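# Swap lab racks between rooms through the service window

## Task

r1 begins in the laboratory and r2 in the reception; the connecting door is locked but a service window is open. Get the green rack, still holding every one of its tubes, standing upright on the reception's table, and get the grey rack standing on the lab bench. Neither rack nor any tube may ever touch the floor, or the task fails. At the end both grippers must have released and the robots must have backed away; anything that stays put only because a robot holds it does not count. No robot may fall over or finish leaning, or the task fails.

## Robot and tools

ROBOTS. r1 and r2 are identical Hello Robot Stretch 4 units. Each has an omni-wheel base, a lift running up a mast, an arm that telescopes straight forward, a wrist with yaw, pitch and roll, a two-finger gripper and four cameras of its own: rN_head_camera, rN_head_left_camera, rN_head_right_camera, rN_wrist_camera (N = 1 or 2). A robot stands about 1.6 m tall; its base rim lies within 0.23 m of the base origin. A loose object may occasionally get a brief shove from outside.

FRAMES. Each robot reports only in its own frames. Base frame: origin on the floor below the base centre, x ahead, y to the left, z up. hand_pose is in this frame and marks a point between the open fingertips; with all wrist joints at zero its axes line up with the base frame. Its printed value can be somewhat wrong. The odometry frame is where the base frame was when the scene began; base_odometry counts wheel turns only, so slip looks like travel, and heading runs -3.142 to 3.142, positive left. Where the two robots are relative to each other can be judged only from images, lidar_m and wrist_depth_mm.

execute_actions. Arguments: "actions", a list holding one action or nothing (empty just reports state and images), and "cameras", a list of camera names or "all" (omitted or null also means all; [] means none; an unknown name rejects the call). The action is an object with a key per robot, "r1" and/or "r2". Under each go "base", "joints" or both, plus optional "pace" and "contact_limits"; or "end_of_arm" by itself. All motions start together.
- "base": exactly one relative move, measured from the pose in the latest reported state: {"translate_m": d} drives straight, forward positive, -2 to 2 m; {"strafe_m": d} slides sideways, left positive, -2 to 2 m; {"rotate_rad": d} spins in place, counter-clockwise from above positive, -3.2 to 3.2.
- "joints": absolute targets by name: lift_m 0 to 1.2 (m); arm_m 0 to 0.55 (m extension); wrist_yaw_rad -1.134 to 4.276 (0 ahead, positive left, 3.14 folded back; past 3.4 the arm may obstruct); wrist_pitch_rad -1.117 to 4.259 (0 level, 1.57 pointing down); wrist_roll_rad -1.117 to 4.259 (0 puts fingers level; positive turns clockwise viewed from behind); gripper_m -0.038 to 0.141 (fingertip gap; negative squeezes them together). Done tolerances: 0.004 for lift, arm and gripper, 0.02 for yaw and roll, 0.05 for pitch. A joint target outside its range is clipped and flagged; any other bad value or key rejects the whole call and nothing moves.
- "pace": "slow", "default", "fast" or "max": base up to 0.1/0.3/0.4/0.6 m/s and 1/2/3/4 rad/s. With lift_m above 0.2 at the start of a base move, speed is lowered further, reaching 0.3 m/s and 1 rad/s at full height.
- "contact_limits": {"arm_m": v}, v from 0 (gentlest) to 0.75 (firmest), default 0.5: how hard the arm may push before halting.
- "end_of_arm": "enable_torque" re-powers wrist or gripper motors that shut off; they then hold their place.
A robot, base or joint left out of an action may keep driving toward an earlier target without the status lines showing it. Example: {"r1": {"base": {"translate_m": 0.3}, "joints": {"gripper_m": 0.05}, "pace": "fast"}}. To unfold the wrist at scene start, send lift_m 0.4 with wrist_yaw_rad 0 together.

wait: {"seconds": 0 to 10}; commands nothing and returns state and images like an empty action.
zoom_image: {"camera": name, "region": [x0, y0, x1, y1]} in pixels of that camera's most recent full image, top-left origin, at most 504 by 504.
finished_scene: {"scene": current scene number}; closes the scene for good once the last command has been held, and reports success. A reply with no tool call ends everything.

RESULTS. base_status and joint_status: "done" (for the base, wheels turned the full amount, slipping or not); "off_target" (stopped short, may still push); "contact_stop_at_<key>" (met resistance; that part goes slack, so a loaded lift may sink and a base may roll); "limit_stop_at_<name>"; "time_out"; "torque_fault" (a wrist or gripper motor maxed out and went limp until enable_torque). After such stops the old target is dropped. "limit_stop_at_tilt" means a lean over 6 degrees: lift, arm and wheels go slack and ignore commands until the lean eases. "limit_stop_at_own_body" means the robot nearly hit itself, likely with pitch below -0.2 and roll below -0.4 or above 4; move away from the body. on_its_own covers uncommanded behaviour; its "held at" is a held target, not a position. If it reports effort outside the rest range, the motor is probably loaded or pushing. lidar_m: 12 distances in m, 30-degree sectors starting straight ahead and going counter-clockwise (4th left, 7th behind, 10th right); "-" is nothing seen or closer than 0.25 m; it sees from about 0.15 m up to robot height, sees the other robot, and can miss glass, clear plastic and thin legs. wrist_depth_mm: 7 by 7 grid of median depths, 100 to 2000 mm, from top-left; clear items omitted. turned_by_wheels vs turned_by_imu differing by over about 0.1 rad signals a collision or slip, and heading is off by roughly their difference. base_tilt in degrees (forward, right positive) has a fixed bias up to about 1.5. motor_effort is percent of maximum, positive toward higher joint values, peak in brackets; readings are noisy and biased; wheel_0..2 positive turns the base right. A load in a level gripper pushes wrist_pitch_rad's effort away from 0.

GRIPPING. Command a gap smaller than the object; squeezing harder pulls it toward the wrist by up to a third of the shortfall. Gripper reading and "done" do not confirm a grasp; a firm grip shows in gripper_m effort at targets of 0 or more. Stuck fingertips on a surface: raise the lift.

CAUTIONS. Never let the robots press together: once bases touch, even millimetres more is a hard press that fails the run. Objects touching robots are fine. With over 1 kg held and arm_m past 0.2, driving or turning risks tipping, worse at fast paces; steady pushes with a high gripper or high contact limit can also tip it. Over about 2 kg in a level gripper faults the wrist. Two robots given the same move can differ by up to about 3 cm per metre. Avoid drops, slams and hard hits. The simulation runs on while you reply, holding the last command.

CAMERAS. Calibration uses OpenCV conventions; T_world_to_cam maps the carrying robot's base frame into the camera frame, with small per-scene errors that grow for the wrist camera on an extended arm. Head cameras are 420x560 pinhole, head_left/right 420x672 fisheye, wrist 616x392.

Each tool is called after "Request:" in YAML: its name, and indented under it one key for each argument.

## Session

Request:
execute_actions:
  actions: []

Scene clock: 0.00 s.
r1.base_odometry: x=+0.000 y=+0.000 heading=+0.000 (m, m, rad; r1's odometry frame)
r1.turned_by_wheels: +0.000 (rad since the last result)
r1.turned_by_imu: +0.000 (rad since the last result)
r1.base_tilt: forward=+0.4 right=-0.3 (deg)
r1.lidar_m: 1.14 1.05 0.99 1.22 1.25 1.25 1.50 2.81 1.39 0.92 1.19 1.58
r1.base_status: not commanded
r1.joint_positions: lift_m=+0.153 arm_m=-0.002 wrist_yaw_rad=+3.243 wrist_pitch_rad=-0.005 wrist_roll_rad=+0.016 gripper_m=+0.057
r1.joint_status: not commanded
r1.motor_effort: lift_m=+21 arm_m=-1 wrist_yaw_rad=+1 wrist_pitch_rad=-3 wrist_roll_rad=-1 gripper_m=-1 wheel_0=+0 wheel_1=+0 wheel_2=+1 (%)
r1.hand_pose: x=-0.1270 y=+0.0577 z=+0.3327 quat_wxyz=(-0.051, +0.002, +0.008, +0.999) (m; r1's base frame)
r1.wrist_depth_mm: - - 133 - 1661 1308 1160 / - - 130 - 1708 1336 1160 / - - 132 212 1708 1366 1160 / - 122 138 - 1756 1397 1182 / 187 1708 - - 1708 1397 1160 / 192 1098 205 1098 215 1078 1042 / 193 759 809 134 809 741 778
r2.base_odometry: x=+0.000 y=+0.000 heading=+0.000 (m, m, rad; r2's odometry frame)
r2.turned_by_wheels: +0.000 (rad since the last result)
r2.turned_by_imu: +0.000 (rad since the last result)
r2.base_tilt: forward=+0.5 right=+0.1 (deg)
r2.lidar_m: 1.04 1.12 1.04 0.99 1.09 1.23 3.67 1.09 1.33 3.26 1.53 1.09
r2.base_status: not commanded
r2.joint_positions: lift_m=+0.219 arm_m=+0.001 wrist_yaw_rad=+3.196 wrist_pitch_rad=-0.003 wrist_roll_rad=+0.006 gripper_m=+0.057
r2.joint_status: not commanded
r2.motor_effort: lift_m=+21 arm_m=-1 wrist_yaw_rad=-2 wrist_pitch_rad=-8 wrist_roll_rad=-1 gripper_m=-3 wheel_0=+0 wheel_1=+1 wheel_2=+0 (%)
r2.hand_pose: x=-0.1213 y=+0.0717 z=+0.3977 quat_wxyz=(-0.027, +0.001, +0.003, +1.000) (m; r2's base frame)
r2.wrist_depth_mm: - - 137 - - - - / - - 134 - - - 1863 / - - 131 243 - - 1537 / - 113 135 - - - 1661 / 182 1098 - - - - 1708 / 194 1464 204 1661 207 1618 1499 / 193 946 960 153 1025 917 1042
pictures: r1_head_camera, r1_head_left_camera, r1_head_right_camera, r1_wrist_camera, r2_head_camera, r2_head_left_camera, r2_head_right_camera, r2_wrist_camera
camera_calibration (this result's frames):
r1_wrist_camera: T_world_to_cam=[[-0.153429, 0.987869, -0.0239586, -0.0531943], [0.0516275, -0.0161988, -0.998535, 0.38715], [-0.98681, -0.154441, -0.0485158, 0.130372], [0, 0, 0, 1]] pos_world=[0.100503, 0.0789552, 0.391634]
r2_wrist_camera: T_world_to_cam=[[-0.0918465, 0.99576, 0.00516703, -0.0747492], [-0.032985, 0.00214375, -0.999454, 0.455458], [-0.995227, -0.0919667, 0.0326482, 0.0940894], [0, 0, 0, 1]] pos_world=[0.101798, 0.0821089, 0.452524]
Images, in order (width x height): r1_head_camera 420x560, r1_head_left_camera 420x672, r1_head_right_camera 420x672, r1_wrist_camera 616x392, r2_head_camera 420x560, r2_head_left_camera 420x672, r2_head_right_camera 420x672, r2_wrist_camera 616x392.

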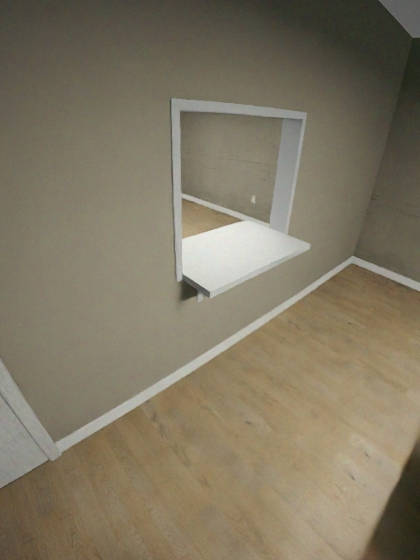

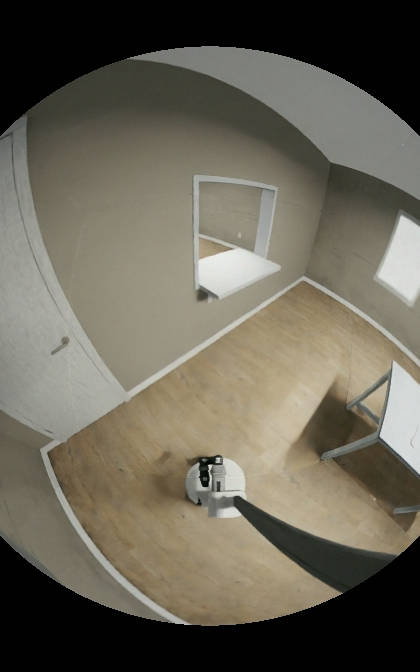

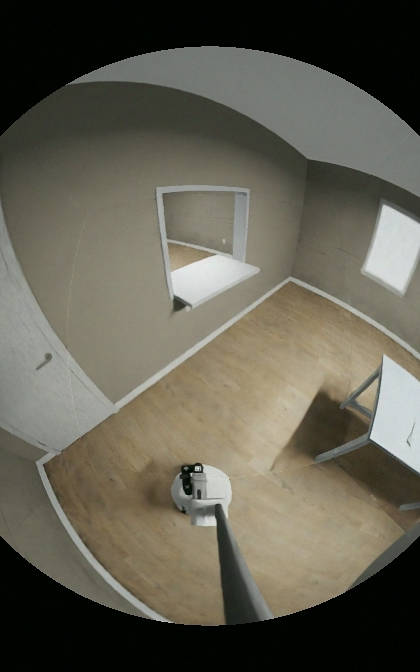

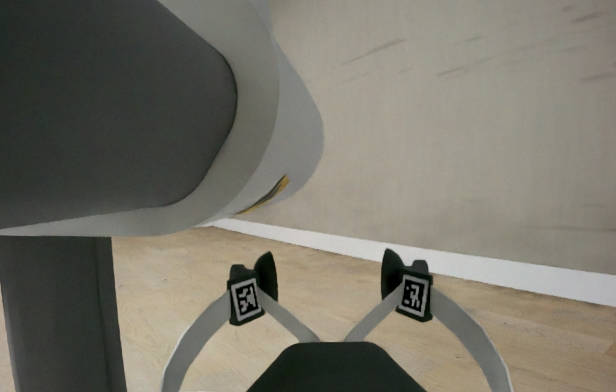

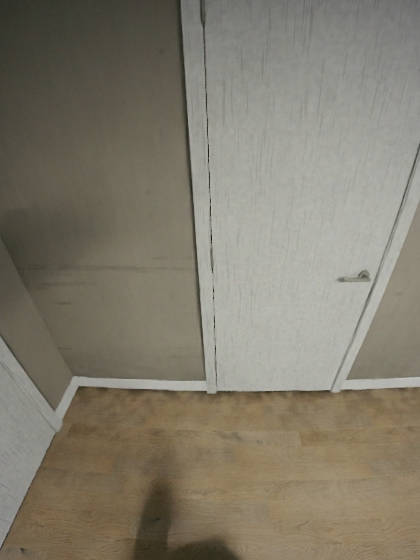

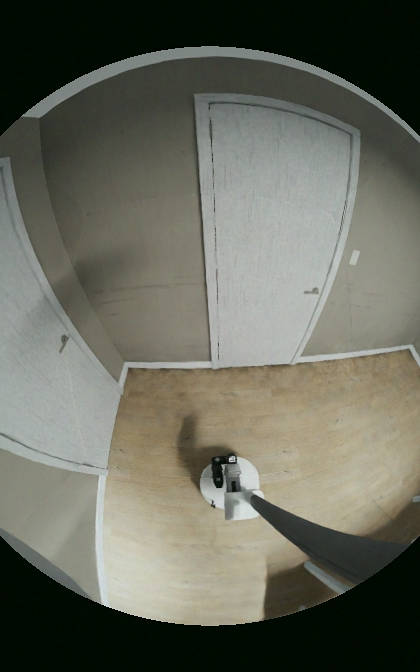

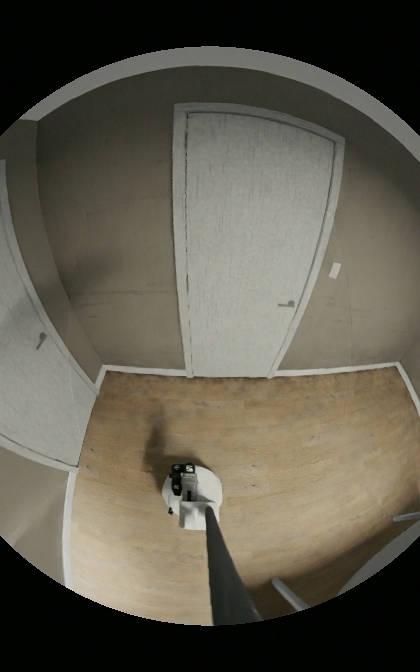

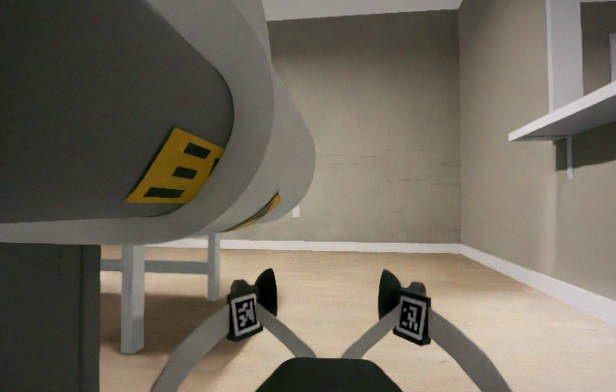

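Request:
execute_actions:
  actions:
    - {"r1":{"base":{"rotate_rad":-0.795},"pace":"max"},"r2":{"base":{"rotate_rad":3.115},"pace":"max"}}
  cameras: ["r1_head_camera","r1_head_right_camera","r2_head_camera","r2_head_left_camera"]

Scene clock: 2.37 s.
r1.base_odometry: x=+0.000 y=+0.000 heading=-0.795 (m, m, rad; r1's odometry frame)
r1.turned_by_wheels: -0.795 (rad since the last result)
r1.turned_by_imu: -0.814 (rad since the last result)
r1.base_tilt: forward=+0.4 right=-0.2 (deg)
r1.lidar_m: 3.45 1.17 1.08 1.01 1.04 1.29 1.24 1.32 1.85 3.25 0.98 0.92
r1.base_status: done
r1.joint_positions: lift_m=+0.153 arm_m=-0.002 wrist_yaw_rad=+3.243 wrist_pitch_rad=-0.005 wrist_roll_rad=+0.016 gripper_m=+0.057
r1.joint_status: not commanded
r1.motor_effort: lift_m=+21(21) arm_m=-1(1) wrist_yaw_rad=+0(0) wrist_pitch_rad=-3(5) wrist_roll_rad=-1(1) gripper_m=-3(2) wheel_0=+2(11) wheel_1=+1(13) wheel_2=-1(11) (%)
r1.hand_pose: x=-0.1270 y=+0.0577 z=+0.3327 quat_wxyz=(-0.051, +0.002, +0.008, +0.999) (m; r1's base frame)
r1.wrist_depth_mm: - - 133 1397 1336 1281 1255 / - - 130 1397 1336 1308 1255 / - - 132 212 1366 1308 1281 / - 122 137 1397 1366 1336 1308 / 187 1537 1464 1430 1397 1281 1308 / 192 1098 205 1098 215 1078 1060 / 193 759 809 133 809 750 778
r2.base_odometry: x=+0.000 y=+0.000 heading=+3.115 (m, m, rad; r2's odometry frame)
r2.turned_by_wheels: +3.115 (rad since the last result)
r2.turned_by_imu: +3.096 (rad since the last result)
r2.base_tilt: forward=+0.5 right=+0.1 (deg)
r2.lidar_m: 3.63 1.06 1.24 3.23 1.58 1.12 1.05 1.13 1.05 0.99 1.05 1.25
r2.base_status: done
r2.joint_positions: lift_m=+0.219 arm_m=+0.001 wrist_yaw_rad=+3.196 wrist_pitch_rad=-0.003 wrist_roll_rad=+0.006 gripper_m=+0.057
r2.joint_status: not commanded
r2.motor_effort: lift_m=+21(21) arm_m=-1(1) wrist_yaw_rad=-1(0) wrist_pitch_rad=-7(7) wrist_roll_rad=-1(0) gripper_m=-2(3) wheel_0=-1(10) wheel_1=+0(12) wheel_2=+0(15) (%)
r2.hand_pose: x=-0.1212 y=+0.0717 z=+0.3977 quat_wxyz=(-0.027, +0.001, +0.003, +1.000) (m; r2's base frame)
r2.wrist_depth_mm: - - 137 1205 1182 1160 1138 / - - 134 1182 1182 1138 1138 / - - 131 243 1182 1138 1138 / - 113 135 1182 1182 1138 1118 / 182 1255 1229 1160 1160 1118 1118 / 194 1255 204 1182 206 1118 1118 / 193 960 960 153 1025 904 1025
pictures: r1_head_camera, r1_head_right_camera, r2_head_camera, r2_head_left_camera
Images, in order (width x height): r1_head_camera 420x560, r1_head_right_camera 420x672, r2_head_camera 420x560, r2_head_left_camera 420x672.

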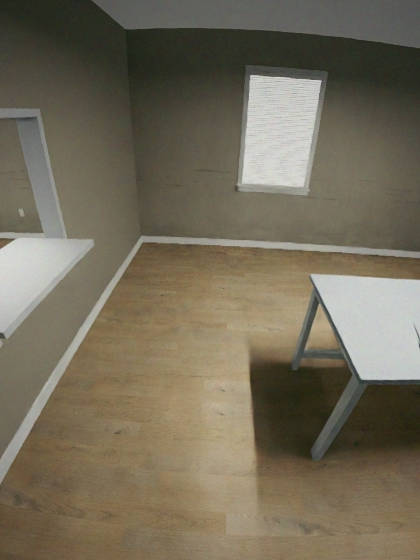

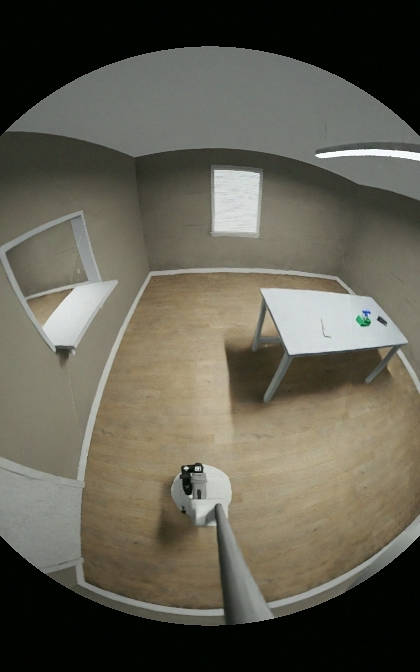

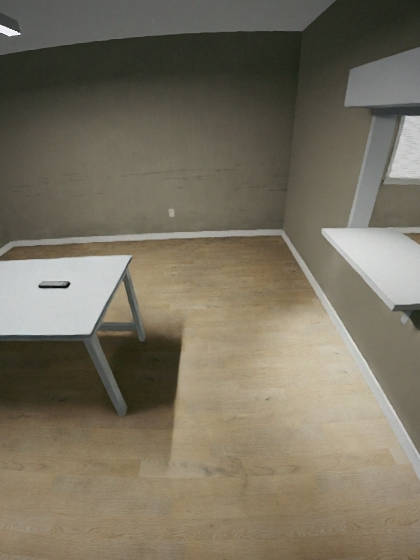

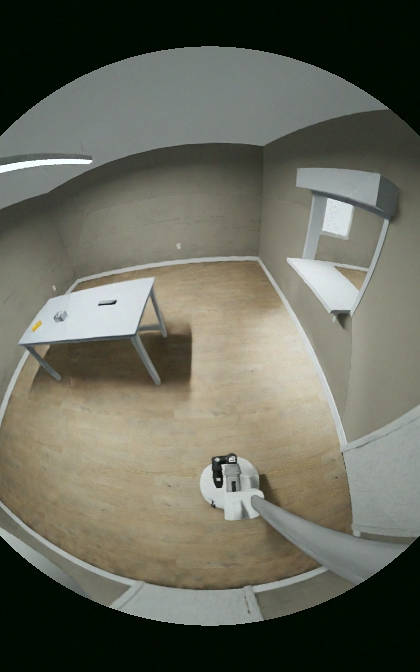

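Request:
execute_actions:
  actions:
    - {"r1":{"base":{"strafe_m":-1.41},"joints":{"lift_m":0.73,"wrist_yaw_rad":0,"wrist_pitch_rad":0.3,"gripper_m":0.141},"pace":"max"},"r2":{"base":{"strafe_m":1.6},"joints":{"lift_m":0.73,"wrist_yaw_rad":0,"wrist_pitch_rad":0.3,"gripper_m":0.141},"pace":"max"}}
  cameras: ["r1_head_camera","r1_wrist_camera","r2_head_camera","r2_wrist_camera"]

Scene clock: 6.73 s.
r1.base_odometry: x=-1.006 y=-0.987 heading=-0.795 (m, m, rad; r1's odometry frame)
r1.turned_by_wheels: +0.000 (rad since the last result)
r1.turned_by_imu: +0.001 (rad since the last result)
r1.base_tilt: forward=+0.4 right=-0.2 (deg)
r1.lidar_m: 0.67 0.70 0.99 2.42 1.80 1.34 1.27 1.35 1.89 1.80 1.88 0.71
r1.base_status: done
r1.joint_positions: lift_m=+0.730 arm_m=-0.002 wrist_yaw_rad=+0.000 wrist_pitch_rad=+0.302 wrist_roll_rad=+0.016 gripper_m=+0.141
r1.joint_status: all done
r1.motor_effort: lift_m=+22(24) arm_m=-1(1) wrist_yaw_rad=+0(4) wrist_pitch_rad=-5(7) wrist_roll_rad=-1(1) gripper_m=-1(1) wheel_0=+1(18) wheel_1=+0(17) wheel_2=-1(0) (%)
r1.hand_pose: x=+0.4443 y=-0.0874 z=+0.8223 quat_wxyz=(+0.989, +0.008, +0.151, -0.001) (m; r1's base frame)
r1.wrist_depth_mm: - - - - - - - / - - - - - - - / 1060 976 917 732 820 723 798 / 585 564 544 530 517 500 488 / 569 559 549 549 539 530 1661 / 1576 1430 1366 1397 1336 1308 1397 / 1336 1255 1281 144 1255 1205 1229
r2.base_odometry: x=-0.042 y=-1.599 heading=+3.115 (m, m, rad; r2's odometry frame)
r2.turned_by_wheels: +0.000 (rad since the last result)
r2.turned_by_imu: -0.002 (rad since the last result)
r2.base_tilt: forward=+0.7 right=+0.1 (deg)
r2.lidar_m: 0.83 0.86 1.72 1.61 1.67 1.19 1.11 1.17 1.55 2.62 1.22 0.86
r2.base_status: done
r2.joint_positions: lift_m=+0.730 arm_m=+0.001 wrist_yaw_rad=+0.000 wrist_pitch_rad=+0.302 wrist_roll_rad=+0.006 gripper_m=+0.141
r2.joint_status: all done
r2.motor_effort: lift_m=+24(28) arm_m=-1(1) wrist_yaw_rad=-3(11) wrist_pitch_rad=-6(8) wrist_roll_rad=-1(2) gripper_m=+1(3) wheel_0=+2(14) wheel_1=-3(16) wheel_2=+1(3) (%)
r2.hand_pose: x=+0.4470 y=-0.0874 z=+0.8221 quat_wxyz=(+0.989, +0.003, +0.150, +0.000) (m; r2's base frame)
r2.wrist_depth_mm: - - - - - - - / - - - - - - - / - - 1308 1308 1308 1255 1281 / 707 707 691 691 683 676 668 / 759 - 1921 - - - 1808 / 1499 1430 213 1464 1464 198 1537 / 1255 1205 1281 144 1281 1229 1255
pictures: r1_head_camera, r1_wrist_camera, r2_head_camera, r2_wrist_camera
camera_calibration (this result's frames):
r1_wrist_camera: T_world_to_cam=[[0.0426994, -0.998339, -0.0386862, -0.0591194], [-0.349508, 0.0213487, -0.93669, 0.974841], [0.93596, 0.0535173, -0.348016, 0.105635], [0, 0, 0, 1]] pos_world=[0.244369, -0.085486, 0.947599]
r2_wrist_camera: T_world_to_cam=[[0.0378693, -0.999262, -0.00644766, -0.0890943], [-0.268684, -0.00396729, -0.96322, 0.97382], [0.962484, 0.0382088, -0.268636, 0.0151434], [0, 0, 0, 1]] pos_world=[0.250449, -0.0857437, 0.941496]
Images, in order (width x height): r1_head_camera 420x560, r1_wrist_camera 616x392, r2_head_camera 420x560, r2_wrist_camera 616x392.

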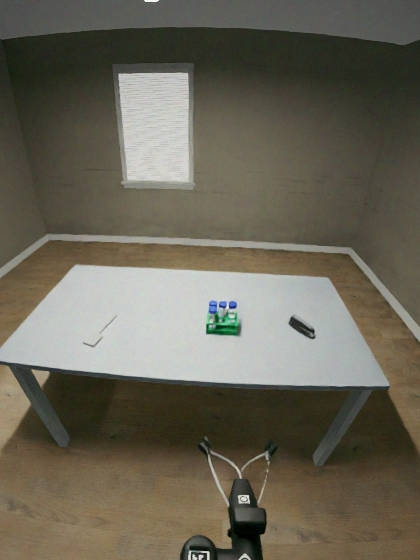

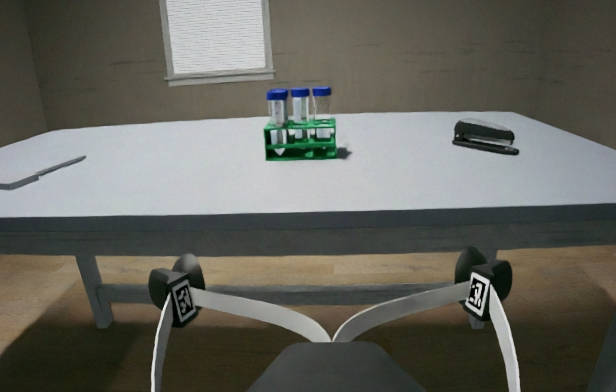

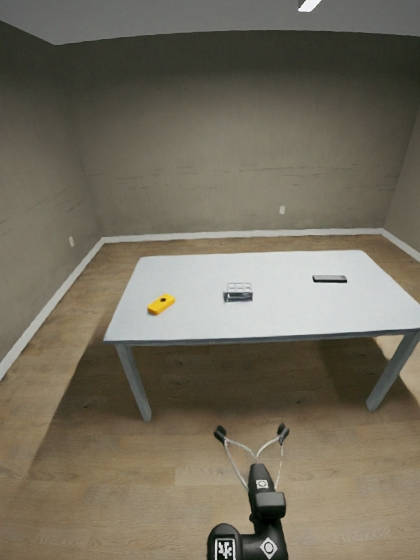

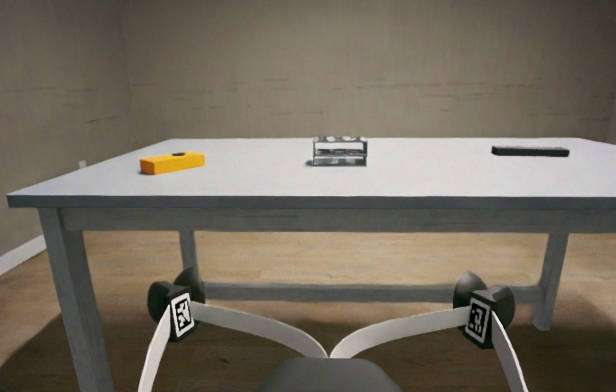

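Request:
execute_actions:
  actions:
    - {"r1":{"base":{"strafe_m":0.042},"joints":{"lift_m":0.71,"arm_m":0.39},"pace":"max"},"r2":{"base":{"translate_m":0.33},"joints":{"lift_m":0.71,"arm_m":0.22},"pace":"max"}}
  cameras: ["r1_wrist_camera","r2_wrist_camera"]

Scene clock: 9.10 s.
r1.base_odometry: x=-0.976 y=-0.958 heading=-0.795 (m, m, rad; r1's odometry frame)
r1.turned_by_wheels: +0.000 (rad since the last result)
r1.turned_by_imu: +0.000 (rad since the last result)
r1.base_tilt: forward=+0.3 right=-0.2 (deg)
r1.lidar_m: 0.67 0.70 0.99 2.40 1.82 1.33 1.29 1.34 1.90 1.84 0.97 0.71
r1.base_status: done
r1.joint_positions: lift_m=+0.710 arm_m=+0.389 wrist_yaw_rad=+0.000 wrist_pitch_rad=+0.302 wrist_roll_rad=+0.016 gripper_m=+0.141
r1.joint_status: all done
r1.motor_effort: lift_m=+19(19) arm_m=+4(5) wrist_yaw_rad=-1(1) wrist_pitch_rad=-5(5) wrist_roll_rad=-1(1) gripper_m=+2(0) wheel_0=+1(14) wheel_1=-2(13) wheel_2=+0(2) (%)
r1.hand_pose: x=+0.8356 y=-0.0874 z=+0.8025 quat_wxyz=(+0.989, +0.008, +0.150, -0.001) (m; r1's base frame)
r1.wrist_depth_mm: - - - - - - - / - - - - - - - / - - 778 343 654 715 699 / 512 496 477 342 357 436 430 / 349 347 342 319 317 315 312 / 265 255 243 259 236 224 243 / 220 213 218 145 211 204 -
r2.base_odometry: x=-0.372 y=-1.591 heading=+3.115 (m, m, rad; r2's odometry frame)
r2.turned_by_wheels: +0.000 (rad since the last result)
r2.turned_by_imu: +0.001 (rad since the last result)
r2.base_tilt: forward=+0.7 right=+0.0 (deg)
r2.lidar_m: 0.51 0.54 1.71 1.62 1.71 1.53 1.44 1.51 2.01 2.60 0.77 0.57
r2.base_status: done
r2.joint_positions: lift_m=+0.710 arm_m=+0.219 wrist_yaw_rad=+0.000 wrist_pitch_rad=+0.302 wrist_roll_rad=+0.006 gripper_m=+0.141
r2.joint_status: all done
r2.motor_effort: lift_m=+17(20) arm_m=+5(6) wrist_yaw_rad=-4(3) wrist_pitch_rad=-8(8) wrist_roll_rad=-1(0) gripper_m=+1(0) wheel_0=+0(9) wheel_1=+2(8) wheel_2=+1(12) (%)
r2.hand_pose: x=+0.6655 y=-0.0874 z=+0.8027 quat_wxyz=(+0.989, +0.003, +0.150, +0.000) (m; r2's base frame)
r2.wrist_depth_mm: - - - - - - - / - - - - - - - / - - - - - - - / 569 559 554 384 377 544 544 / 368 366 364 334 329 359 357 / 272 259 213 270 270 198 266 / 216 208 216 144 214 205 213
pictures: r1_wrist_camera, r2_wrist_camera
camera_calibration (this result's frames):
r1_wrist_camera: T_world_to_cam=[[0.0429386, -0.998329, -0.0386812, -0.0767327], [-0.349402, 0.0212666, -0.936732, 1.09296], [0.935989, 0.0537373, -0.347904, -0.267593], [0, 0, 0, 1]] pos_world=[0.635639, -0.0854683, 0.927741]
r2_wrist_camera: T_world_to_cam=[[0.0379472, -0.999259, -0.00644826, -0.097523], [-0.268698, -0.00398822, -0.963216, 1.01382], [0.962477, 0.038284, -0.26865, -0.200341], [0, 0, 0, 1]] pos_world=[0.468934, -0.0857375, 0.922073]
Images, in order (width x height): r1_wrist_camera 616x392, r2_wrist_camera 616x392.

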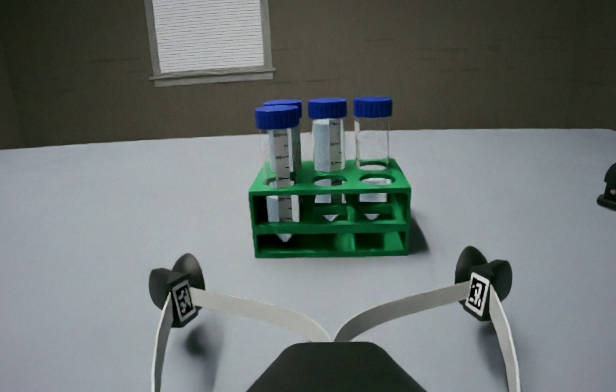

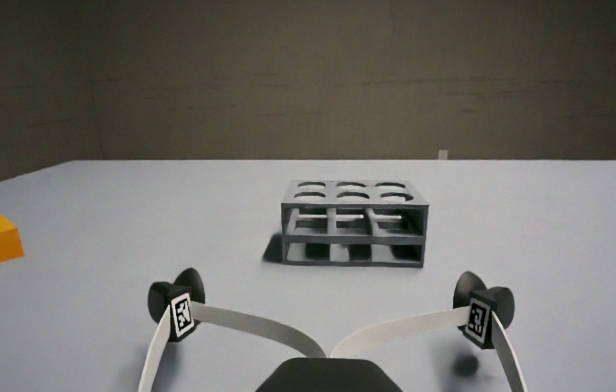

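Request:
execute_actions:
  actions:
    - {"r1":{"joints":{"lift_m":0.706,"arm_m":0.502}},"r2":{"base":{"strafe_m":-0.018},"joints":{"lift_m":0.703,"arm_m":0.348},"pace":"slow"}}
  cameras: ["r1_wrist_camera","r2_wrist_camera"]

Scene clock: 11.83 s.
r1.base_odometry: x=-0.976 y=-0.958 heading=-0.795 (m, m, rad; r1's odometry frame)
r1.turned_by_wheels: +0.000 (rad since the last result)
r1.turned_by_imu: +0.001 (rad since the last result)
r1.base_tilt: forward=+0.4 right=-0.3 (deg)
r1.lidar_m: 0.66 0.70 0.98 2.41 1.80 1.34 1.28 1.36 1.92 1.84 0.95 0.69
r1.base_status: not commanded
r1.joint_positions: lift_m=+0.706 arm_m=+0.501 wrist_yaw_rad=+0.000 wrist_pitch_rad=+0.302 wrist_roll_rad=+0.016 gripper_m=+0.141
r1.joint_status: all done
r1.motor_effort: lift_m=+18(18) arm_m=+5(4) wrist_yaw_rad=+0(1) wrist_pitch_rad=-5(3) wrist_roll_rad=-1(0) gripper_m=-1(0) wheel_0=+1(1) wheel_1=-2(2) wheel_2=+0(0) (%)
r1.hand_pose: x=+0.9475 y=-0.0874 z=+0.7986 quat_wxyz=(+0.989, +0.008, +0.150, -0.001) (m; r1's base frame)
r1.wrist_depth_mm: - - - - - - - / - - - - - - - / - - 627 229 564 683 676 / 496 480 462 241 410 427 418 / 342 340 224 216 235 291 303 / 259 247 217 215 214 208 237 / 216 208 212 145 206 199 -
r2.base_odometry: x=-0.372 y=-1.573 heading=+3.115 (m, m, rad; r2's odometry frame)
r2.turned_by_wheels: +0.000 (rad since the last result)
r2.turned_by_imu: +0.001 (rad since the last result)
r2.base_tilt: forward=+0.7 right=+0.0 (deg)
r2.lidar_m: 0.50 0.53 0.75 1.65 1.71 1.52 1.43 1.49 2.06 2.59 0.75 0.54
r2.base_status: done
r2.joint_positions: lift_m=+0.703 arm_m=+0.347 wrist_yaw_rad=+0.000 wrist_pitch_rad=+0.302 wrist_roll_rad=+0.006 gripper_m=+0.141
r2.joint_status: all done
r2.motor_effort: lift_m=+15(16) arm_m=+6(6) wrist_yaw_rad=-2(3) wrist_pitch_rad=-5(8) wrist_roll_rad=+0(1) gripper_m=+0(1) wheel_0=+3(8) wheel_1=-3(7) wheel_2=+0(1) (%)
r2.hand_pose: x=+0.7934 y=-0.0874 z=+0.7958 quat_wxyz=(+0.989, +0.003, +0.150, +0.000) (m; r2's base frame)
r2.wrist_depth_mm: - - - - - - - / - - - - - - - / - - - - - - - / 539 535 535 525 521 521 517 / 351 349 278 240 229 343 342 / 259 247 204 218 206 198 254 / 206 198 206 144 204 196 203
pictures: r1_wrist_camera, r2_wrist_camera
camera_calibration (this result's frames):
r1_wrist_camera: T_world_to_cam=[[0.0427592, -0.998336, -0.038683, -0.081569], [-0.349436, 0.0213289, -0.936717, 1.12843], [0.935984, 0.0535705, -0.347942, -0.373709], [0, 0, 0, 1]] pos_world=[0.747587, -0.0854817, 0.923834]
r2_wrist_camera: T_world_to_cam=[[0.0377591, -0.999266, -0.00644833, -0.102324], [-0.268699, -0.00393757, -0.963216, 1.04156], [0.962484, 0.0381028, -0.26865, -0.325303], [0, 0, 0, 1]] pos_world=[0.596829, -0.0857524, 0.915195]
Images, in order (width x height): r1_wrist_camera 616x392, r2_wrist_camera 616x392.

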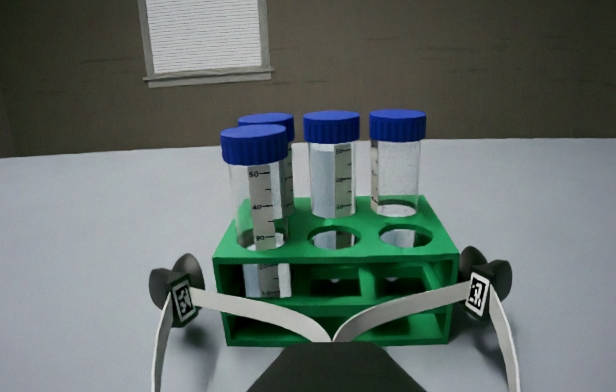

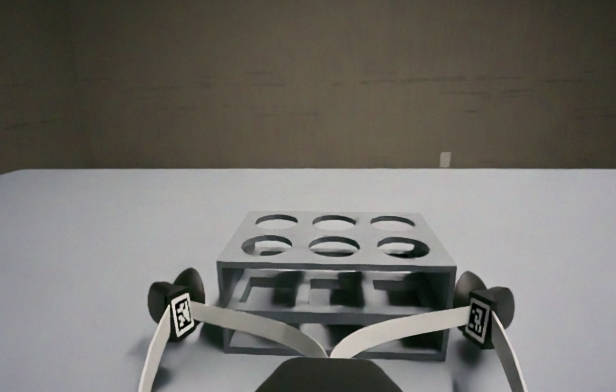

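Request:
execute_actions:
  actions:
    - {"r1":{"joints":{"gripper_m":0.03}},"r2":{"joints":{"gripper_m":0.04,"arm_m":0.353}}}
  cameras: []

Request:
execute_actions:
  actions:
    - {"r1":{"joints":{"lift_m":0.76,"arm_m":0.35}},"r2":{"joints":{"lift_m":0.76,"arm_m":0.2}}}
  cameras: ["r1_wrist_camera","r2_wrist_camera"]

Scene clock: 14.10 s.
r1.base_odometry: x=-0.976 y=-0.958 heading=-0.795 (m, m, rad; r1's odometry frame)
r1.turned_by_wheels: +0.000 (rad since the last result)
r1.turned_by_imu: +0.001 (rad since the last result)
r1.base_tilt: forward=+0.4 right=-0.2 (deg)
r1.lidar_m: 0.66 0.71 0.99 2.38 1.82 1.33 1.26 1.36 1.92 1.85 0.95 0.71
r1.base_status: not commanded
r1.joint_positions: lift_m=+0.706 arm_m=+0.501 wrist_yaw_rad=+0.000 wrist_pitch_rad=+0.306 wrist_roll_rad=+0.016 gripper_m=+0.031
r1.joint_status: all done
r1.motor_effort: lift_m=+19(19) arm_m=+5(5) wrist_yaw_rad=+0(2) wrist_pitch_rad=-15(13) wrist_roll_rad=+0(1) gripper_m=-27(27) wheel_0=+1(1) wheel_1=-2(2) wheel_2=+0(0) (%)
r1.hand_pose: x=+0.9472 y=-0.0875 z=+0.7975 quat_wxyz=(+0.988, +0.008, +0.152, -0.001) (m; r1's base frame)
r1.wrist_depth_mm: - - - - - - - / - - - - - - - / - - 181 204 554 661 647 / 484 469 397 214 424 418 410 / 334 330 187 196 193 289 297 / 253 178 184 193 198 171 243 / 207 205 196 196 130 193 -
r2.base_odometry: x=-0.372 y=-1.573 heading=+3.115 (m, m, rad; r2's odometry frame)
r2.turned_by_wheels: +0.000 (rad since the last result)
r2.turned_by_imu: +0.001 (rad since the last result)
r2.base_tilt: forward=+0.5 right=+0.0 (deg)
r2.lidar_m: 0.49 0.51 0.73 1.66 1.70 1.52 1.43 1.51 2.03 2.60 0.79 0.56
r2.base_status: not commanded
r2.joint_positions: lift_m=+0.703 arm_m=+0.352 wrist_yaw_rad=+0.000 wrist_pitch_rad=+0.303 wrist_roll_rad=+0.006 gripper_m=+0.041
r2.joint_status: all done
r2.motor_effort: lift_m=+15(15) arm_m=+6(5) wrist_yaw_rad=-1(4) wrist_pitch_rad=-10(10) wrist_roll_rad=-1(0) gripper_m=-27(26) wheel_0=+3(3) wheel_1=-3(3) wheel_2=+0(0) (%)
r2.hand_pose: x=+0.7983 y=-0.0874 z=+0.7955 quat_wxyz=(+0.989, +0.003, +0.151, +0.000) (m; r2's base frame)
r2.wrist_depth_mm: - - - - - - - / - - - - - - - / - - - - - - - / 535 530 525 525 521 517 512 / 347 347 236 203 202 342 338 / 258 247 193 211 191 169 252 / 196 189 176 174 170 179 186
pictures: none
No camera images: the call's "cameras" was empty. Leave "cameras" out to get every camera's image.

Scene clock: 15.63 s.
r1.base_odometry: x=-0.976 y=-0.958 heading=-0.795 (m, m, rad; r1's odometry frame)
r1.turned_by_wheels: +0.000 (rad since the last result)
r1.turned_by_imu: +0.000 (rad since the last result)
r1.base_tilt: forward=+0.5 right=-0.3 (deg)
r1.lidar_m: 0.66 0.72 0.99 2.42 1.80 1.35 1.28 1.34 1.90 1.85 0.97 0.70
r1.base_status: not commanded
r1.joint_positions: lift_m=+0.760 arm_m=+0.351 wrist_yaw_rad=+0.000 wrist_pitch_rad=+0.306 wrist_roll_rad=+0.016 gripper_m=+0.031
r1.joint_status: all done
r1.motor_effort: lift_m=+25(26) arm_m=-4(3) wrist_yaw_rad=+0(1) wrist_pitch_rad=-14(16) wrist_roll_rad=-1(0) gripper_m=-26(24) wheel_0=+1(1) wheel_1=-2(2) wheel_2=+0(0) (%)
r1.hand_pose: x=+0.7968 y=-0.0875 z=+0.8510 quat_wxyz=(+0.988, +0.008, +0.152, -0.001) (m; r1's base frame)
r1.wrist_depth_mm: - - - - - - - / - - - - - - - / - - 181 204 741 - - / 647 634 530 214 569 559 549 / 449 445 187 196 193 389 399 / 343 178 184 192 198 171 327 / 279 276 200 196 130 259 -
r2.base_odometry: x=-0.372 y=-1.573 heading=+3.115 (m, m, rad; r2's odometry frame)
r2.turned_by_wheels: +0.000 (rad since the last result)
r2.turned_by_imu: +0.000 (rad since the last result)
r2.base_tilt: forward=+0.5 right=+0.0 (deg)
r2.lidar_m: 0.51 0.52 0.74 1.65 1.71 1.53 1.43 1.50 2.04 2.59 0.77 0.55
r2.base_status: not commanded
r2.joint_positions: lift_m=+0.760 arm_m=+0.201 wrist_yaw_rad=+0.000 wrist_pitch_rad=+0.304 wrist_roll_rad=+0.006 gripper_m=+0.041
r2.joint_status: all done
r2.motor_effort: lift_m=+26(27) arm_m=-5(6) wrist_yaw_rad=-1(4) wrist_pitch_rad=-11(10) wrist_roll_rad=-1(1) gripper_m=-26(27) wheel_0=+3(3) wheel_1=-2(3) wheel_2=+0(0) (%)
r2.hand_pose: x=+0.6471 y=-0.0875 z=+0.8515 quat_wxyz=(+0.988, +0.003, +0.151, +0.000) (m; r2's base frame)
r2.wrist_depth_mm: - - - - - - - / - - - - - - - / - - - - - - - / 732 723 732 715 715 715 699 / 480 480 236 202 202 469 466 / 357 338 193 211 191 169 349 / 272 262 177 173 170 179 257
pictures: r1_wrist_camera, r2_wrist_camera
camera_calibration (this result's frames):
r1_wrist_camera: T_world_to_cam=[[0.0424146, -0.998345, -0.0388458, -0.072736], [-0.353024, 0.0213973, -0.93537, 1.12656], [0.934653, 0.0533868, -0.351532, -0.210248], [0, 0, 0, 1]] pos_world=[0.597297, -0.0854965, 0.977017]
r2_wrist_camera: T_world_to_cam=[[0.0375827, -0.999272, -0.00650659, -0.096326], [-0.270194, -0.0038929, -0.962798, 1.05653], [0.962072, 0.0379426, -0.270144, -0.16808], [0, 0, 0, 1]] pos_world=[0.450792, -0.0857655, 0.971189]
Images, in order (width x height): r1_wrist_camera 616x392, r2_wrist_camera 616x392.

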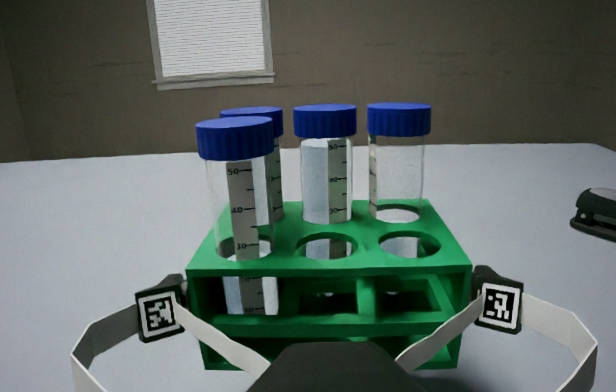

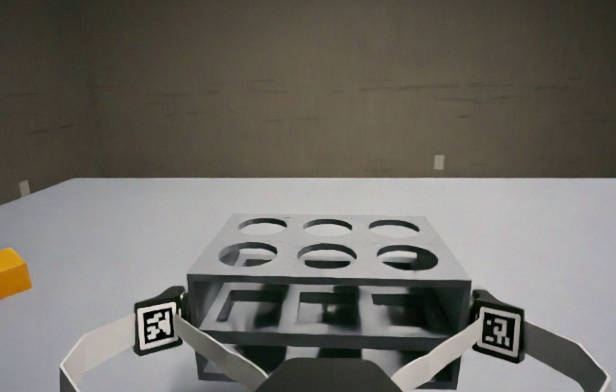

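Request:
execute_actions:
  actions:
    - {"r1":{"base":{"rotate_rad":1.53},"joints":{"arm_m":0.05}},"r2":{"base":{"rotate_rad":-1.57},"joints":{"arm_m":0.05}}}
  cameras: ["r1_head_camera","r2_head_camera"]

Request:
execute_actions:
  actions:
    - {"r1":{"base":{"translate_m":1.63},"joints":{"arm_m":0,"lift_m":0.8},"pace":"fast"},"r2":{"base":{"translate_m":1.82},"joints":{"arm_m":0,"lift_m":0.8},"pace":"max"}}

Scene clock: 17.97 s.
r1.base_odometry: x=-0.976 y=-0.958 heading=+0.734 (m, m, rad; r1's odometry frame)
r1.turned_by_wheels: +1.529 (rad since the last result)
r1.turned_by_imu: +1.568 (rad since the last result)
r1.base_tilt: forward=+0.4 right=-0.4 (deg)
r1.lidar_m: 0.45 1.86 1.34 1.28 1.35 1.81 1.85 1.91 0.70 0.67 0.71 0.97
r1.base_status: done
r1.joint_positions: lift_m=+0.760 arm_m=+0.051 wrist_yaw_rad=+0.000 wrist_pitch_rad=+0.306 wrist_roll_rad=+0.016 gripper_m=+0.031
r1.joint_status: all done
r1.motor_effort: lift_m=+24(24) arm_m=-4(8) wrist_yaw_rad=-1(7) wrist_pitch_rad=-16(15) wrist_roll_rad=-1(0) gripper_m=-27(23) wheel_0=-3(10) wheel_1=-4(12) wheel_2=-2(8) (%)
r1.hand_pose: x=+0.4968 y=-0.0873 z=+0.8511 quat_wxyz=(+0.988, +0.008, +0.152, -0.001) (m; r1's base frame)
r1.wrist_depth_mm: 1983 1983 - 1983 - - - / 1983 - - - - - - / 1921 - 166 202 - - - / 1983 - - 213 - - - / 1863 - 179 196 194 1863 1863 / 1618 178 184 193 198 170 1499 / 1308 1308 201 196 130 1229 1205
r2.base_odometry: x=-0.372 y=-1.573 heading=+1.546 (m, m, rad; r2's odometry frame)
r2.turned_by_wheels: -1.569 (rad since the last result)
r2.turned_by_imu: -1.559 (rad since the last result)
r2.base_tilt: forward=+0.6 right=+0.2 (deg)
r2.lidar_m: 0.44 0.72 0.53 0.51 0.54 1.74 1.66 1.73 1.53 1.45 1.50 2.01
r2.base_status: done
r2.joint_positions: lift_m=+0.760 arm_m=+0.051 wrist_yaw_rad=+0.000 wrist_pitch_rad=+0.304 wrist_roll_rad=+0.006 gripper_m=+0.041
r2.joint_status: all done
r2.motor_effort: lift_m=+26(26) arm_m=-6(5) wrist_yaw_rad=-2(4) wrist_pitch_rad=-12(11) wrist_roll_rad=+0(1) gripper_m=-27(29) wheel_0=+1(7) wheel_1=+3(9) wheel_2=+2(9) (%)
r2.hand_pose: x=+0.4971 y=-0.0875 z=+0.8515 quat_wxyz=(+0.988, +0.003, +0.151, -0.001) (m; r2's base frame)
r2.wrist_depth_mm: - - - - - - - / - - - - - - - / - - - - - - - / - - - - - - - / - - 236 203 202 - - / 1576 1576 193 211 191 169 1661 / 820 1255 176 173 170 179 1205
pictures: r1_head_camera, r2_head_camera
Images, in order (width x height): r1_head_camera 420x560, r2_head_camera 420x560.

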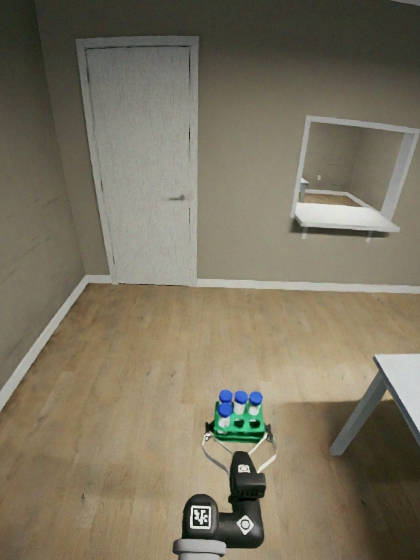

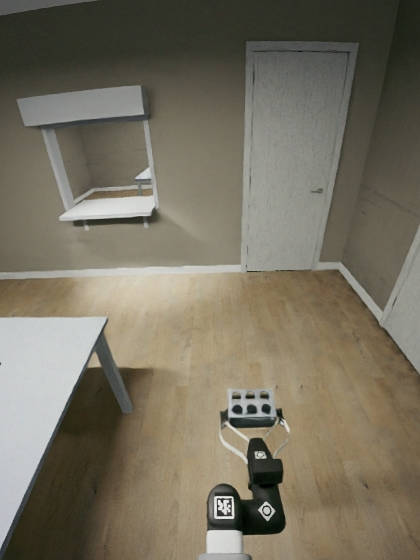

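Scene clock: 23.67 s.
r1.base_odometry: x=+0.233 y=+0.135 heading=+0.735 (m, m, rad; r1's odometry frame)
r1.turned_by_wheels: +0.000 (rad since the last result)
r1.turned_by_imu: -0.001 (rad since the last result)
r1.base_tilt: forward=+0.2 right=-0.3 (deg)
r1.lidar_m: 0.40 0.75 1.10 1.28 1.36 1.85 3.59 1.08 1.17 3.28 0.90 0.46
r1.base_status: done
r1.joint_positions: lift_m=+0.800 arm_m=+0.001 wrist_yaw_rad=+0.000 wrist_pitch_rad=+0.306 wrist_roll_rad=+0.016 gripper_m=+0.031
r1.joint_status: all done
r1.motor_effort: lift_m=+24(26) arm_m=-4(2) wrist_yaw_rad=+0(1) wrist_pitch_rad=-15(16) wrist_roll_rad=-1(0) gripper_m=-24(25) wheel_0=+3(9) wheel_1=+2(10) wheel_2=+1(15) (%)
r1.hand_pose: x=+0.4467 y=-0.0874 z=+0.8911 quat_wxyz=(+0.988, +0.008, +0.152, -0.001) (m; r1's base frame)
r1.wrist_depth_mm: 504 500 521 521 517 517 512 / 521 525 544 539 539 535 535 / 544 554 183 204 569 574 564 / 585 580 591 215 591 603 597 / 627 621 179 196 193 621 640 / 668 178 184 193 199 170 668 / 699 707 201 196 130 715 723
r2.base_odometry: x=-0.327 y=+0.247 heading=+1.546 (m, m, rad; r2's odometry frame)
r2.turned_by_wheels: +0.000 (rad since the last result)
r2.turned_by_imu: +0.006 (rad since the last result)
r2.base_tilt: forward=+0.5 right=+0.1 (deg)
r2.lidar_m: 0.39 0.81 0.84 3.02 1.17 0.96 2.09 2.11 1.48 1.40 1.11 0.79
r2.base_status: done
r2.joint_positions: lift_m=+0.800 arm_m=+0.001 wrist_yaw_rad=+0.000 wrist_pitch_rad=+0.304 wrist_roll_rad=+0.006 gripper_m=+0.041
r2.joint_status: all done
r2.motor_effort: lift_m=+24(29) arm_m=-5(5) wrist_yaw_rad=-3(2) wrist_pitch_rad=-12(14) wrist_roll_rad=+0(1) gripper_m=-29(28) wheel_0=+0(6) wheel_1=+2(7) wheel_2=+2(13) (%)
r2.hand_pose: x=+0.4476 y=-0.0874 z=+0.8917 quat_wxyz=(+0.989, +0.003, +0.151, +0.000) (m; r2's base frame)
r2.wrist_depth_mm: 535 525 521 517 508 477 480 / 554 549 539 535 525 496 500 / 580 569 564 559 549 525 517 / 609 597 585 574 569 539 544 / 634 627 236 203 202 564 564 / 676 647 193 210 191 169 591 / 707 691 176 173 170 179 627
pictures: r1_head_camera, r1_head_left_camera, r1_head_right_camera, r1_wrist_camera, r2_head_camera, r2_head_left_camera, r2_head_right_camera, r2_wrist_camera
camera_calibration (this result's frames):
r1_wrist_camera: T_world_to_cam=[[0.0425211, -0.99834, -0.0388514, -0.0563466], [-0.353017, 0.0213653, -0.935373, 1.04046], [0.93465, 0.0534883, -0.351522, 0.130978], [0, 0, 0, 1]] pos_world=[0.247278, -0.0854887, 1.01707]
r2_wrist_camera: T_world_to_cam=[[0.0376739, -0.999269, -0.0064974, -0.0885875], [-0.270098, -0.00392265, -0.962825, 1.04129], [0.962096, 0.0380283, -0.270048, 0.0347127], [0, 0, 0, 1]] pos_world=[0.25119, -0.0857582, 1.01137]
Images, in order (width x height): r1_head_camera 420x560, r1_head_left_camera 420x672, r1_head_right_camera 420x672, r1_wrist_camera 616x392, r2_head_camera 420x560, r2_head_left_camera 420x672, r2_head_right_camera 420x672, r2_wrist_camera 616x392.

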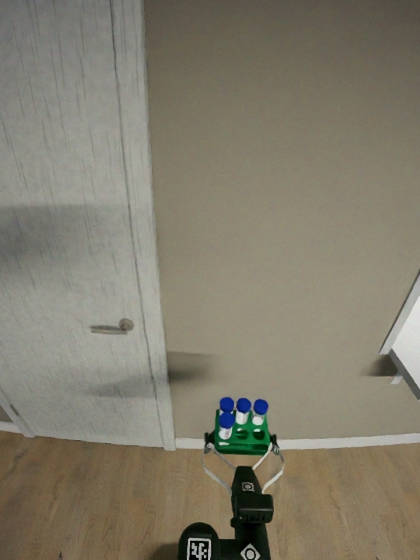

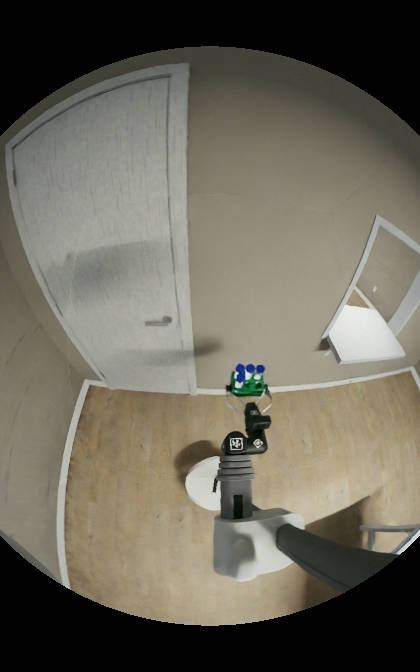

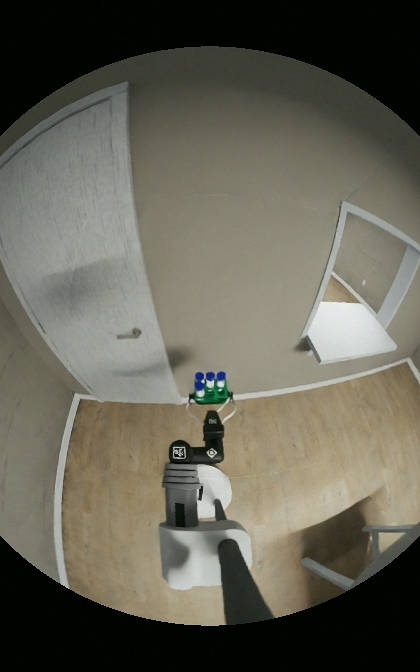

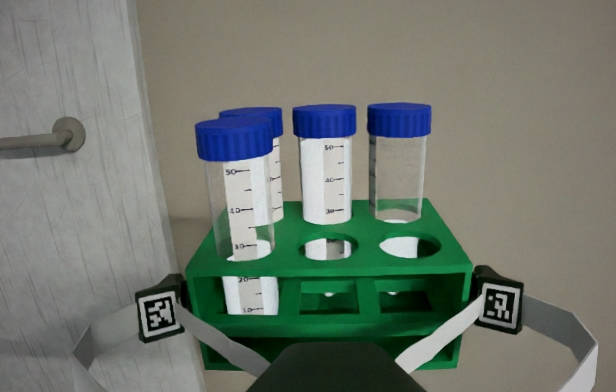

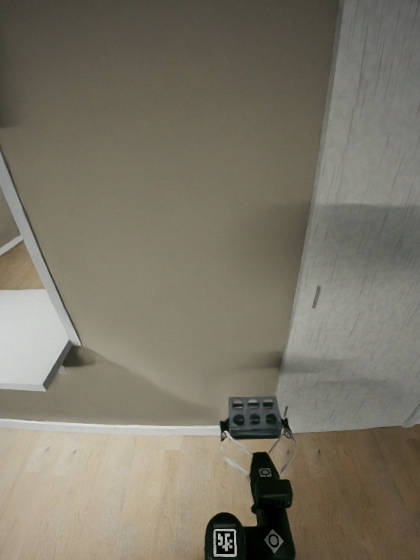

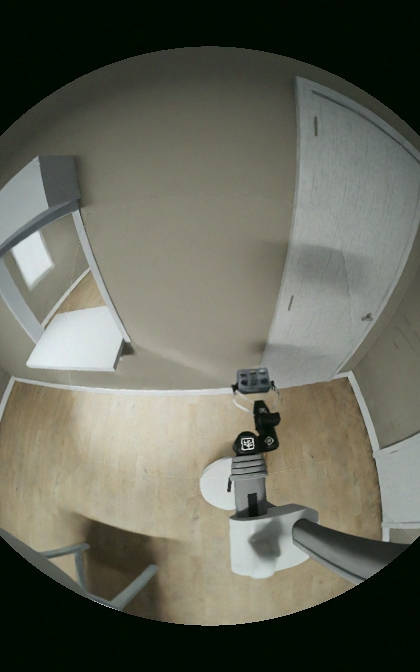

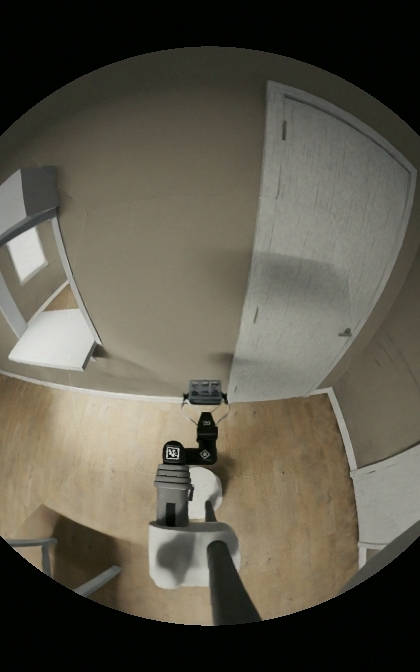

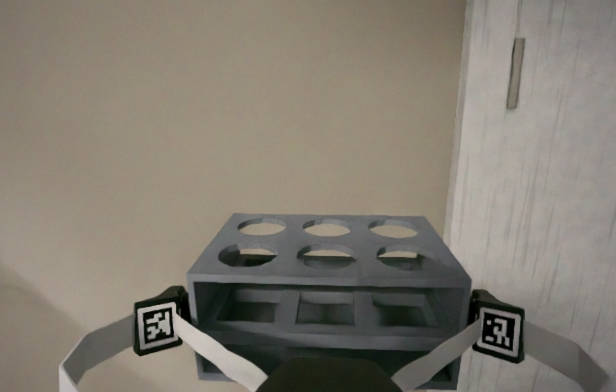

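Request:
execute_actions:
  actions:
    - {"r1":{"base":{"strafe_m":-0.83},"joints":{"lift_m":0.87}},"r2":{"base":{"strafe_m":1.28},"joints":{"lift_m":0.87},"pace":"max"}}
  cameras: ["r1_head_camera","r1_wrist_camera","r2_head_camera","r2_wrist_camera"]

Scene clock: 28.30 s.
r1.base_odometry: x=+0.789 y=-0.481 heading=+0.735 (m, m, rad; r1's odometry frame)
r1.turned_by_wheels: +0.000 (rad since the last result)
r1.turned_by_imu: +0.003 (rad since the last result)
r1.base_tilt: forward=+0.4 right=-0.3 (deg)
r1.lidar_m: 0.41 0.81 1.10 2.13 2.23 3.03 0.79 0.81 2.70 2.60 0.85 0.63
r1.base_status: done
r1.joint_positions: lift_m=+0.870 arm_m=+0.001 wrist_yaw_rad=+0.000 wrist_pitch_rad=+0.306 wrist_roll_rad=+0.016 gripper_m=+0.031
r1.joint_status: all done
r1.motor_effort: lift_m=+24(25) arm_m=-4(4) wrist_yaw_rad=+1(1) wrist_pitch_rad=-15(15) wrist_roll_rad=+0(1) gripper_m=-24(26) wheel_0=+3(13) wheel_1=-3(12) wheel_2=+0(1) (%)
r1.hand_pose: x=+0.4467 y=-0.0874 z=+0.9611 quat_wxyz=(+0.988, +0.008, +0.152, -0.001) (m; r1's base frame)
r1.wrist_depth_mm: 530 521 - - - - - / 554 549 - - - - - / 591 580 180 205 931 - - / 621 621 597 216 715 707 683 / 661 661 177 196 194 484 500 / 707 178 185 192 198 171 415 / 750 750 200 196 130 723 723
r2.base_odometry: x=-1.606 y=+0.278 heading=+1.546 (m, m, rad; r2's odometry frame)
r2.turned_by_wheels: +0.000 (rad since the last result)
r2.turned_by_imu: -0.001 (rad since the last result)
r2.base_tilt: forward=+0.5 right=-0.1 (deg)
r2.lidar_m: 0.41 0.60 1.09 2.00 2.08 2.85 0.78 0.84 2.84 2.71 0.82 0.59
r2.base_status: done
r2.joint_positions: lift_m=+0.870 arm_m=+0.001 wrist_yaw_rad=+0.000 wrist_pitch_rad=+0.303 wrist_roll_rad=+0.006 gripper_m=+0.041
r2.joint_status: all done
r2.motor_effort: lift_m=+24(28) arm_m=-5(5) wrist_yaw_rad=-3(2) wrist_pitch_rad=-11(12) wrist_roll_rad=-1(1) gripper_m=-27(27) wheel_0=+0(11) wheel_1=+1(13) wheel_2=+1(2) (%)
r2.hand_pose: x=+0.4476 y=-0.0874 z=+0.9617 quat_wxyz=(+0.989, +0.003, +0.151, +0.000) (m; r2's base frame)
r2.wrist_depth_mm: 517 609 - - - - - / 539 615 - - - - - / 564 621 - - - - - / 597 621 904 904 891 891 - / 627 603 236 202 202 580 580 / 640 421 192 211 191 169 433 / 539 399 177 173 170 179 375
pictures: r1_head_camera, r1_wrist_camera, r2_head_camera, r2_wrist_camera
camera_calibration (this result's frames):
r1_wrist_camera: T_world_to_cam=[[0.0425007, -0.998341, -0.0388517, -0.0536217], [-0.353024, 0.0213724, -0.93537, 1.10597], [0.934648, 0.0534695, -0.35153, 0.155607], [0, 0, 0, 1]] pos_world=[0.247277, -0.0854902, 1.08711]
r2_wrist_camera: T_world_to_cam=[[0.0377405, -0.999266, -0.00649405, -0.0881477], [-0.270017, -0.00394068, -0.962848, 1.10868], [0.962116, 0.0380919, -0.269967, 0.0535249], [0, 0, 0, 1]] pos_world=[0.251192, -0.085753, 1.08137]
Images, in order (width x height): r1_head_camera 420x560, r1_wrist_camera 616x392, r2_head_camera 420x560, r2_wrist_camera 616x392.

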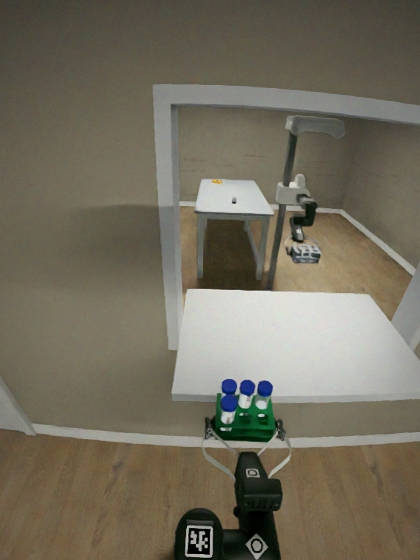

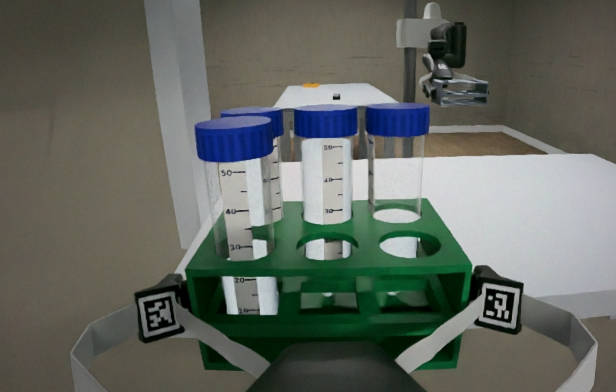

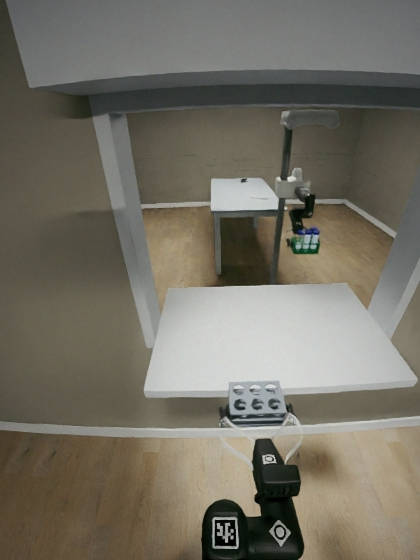

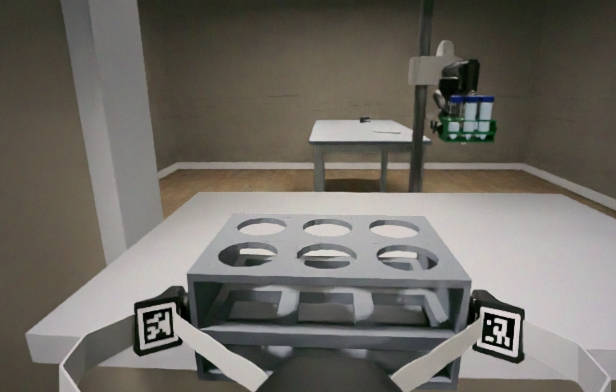

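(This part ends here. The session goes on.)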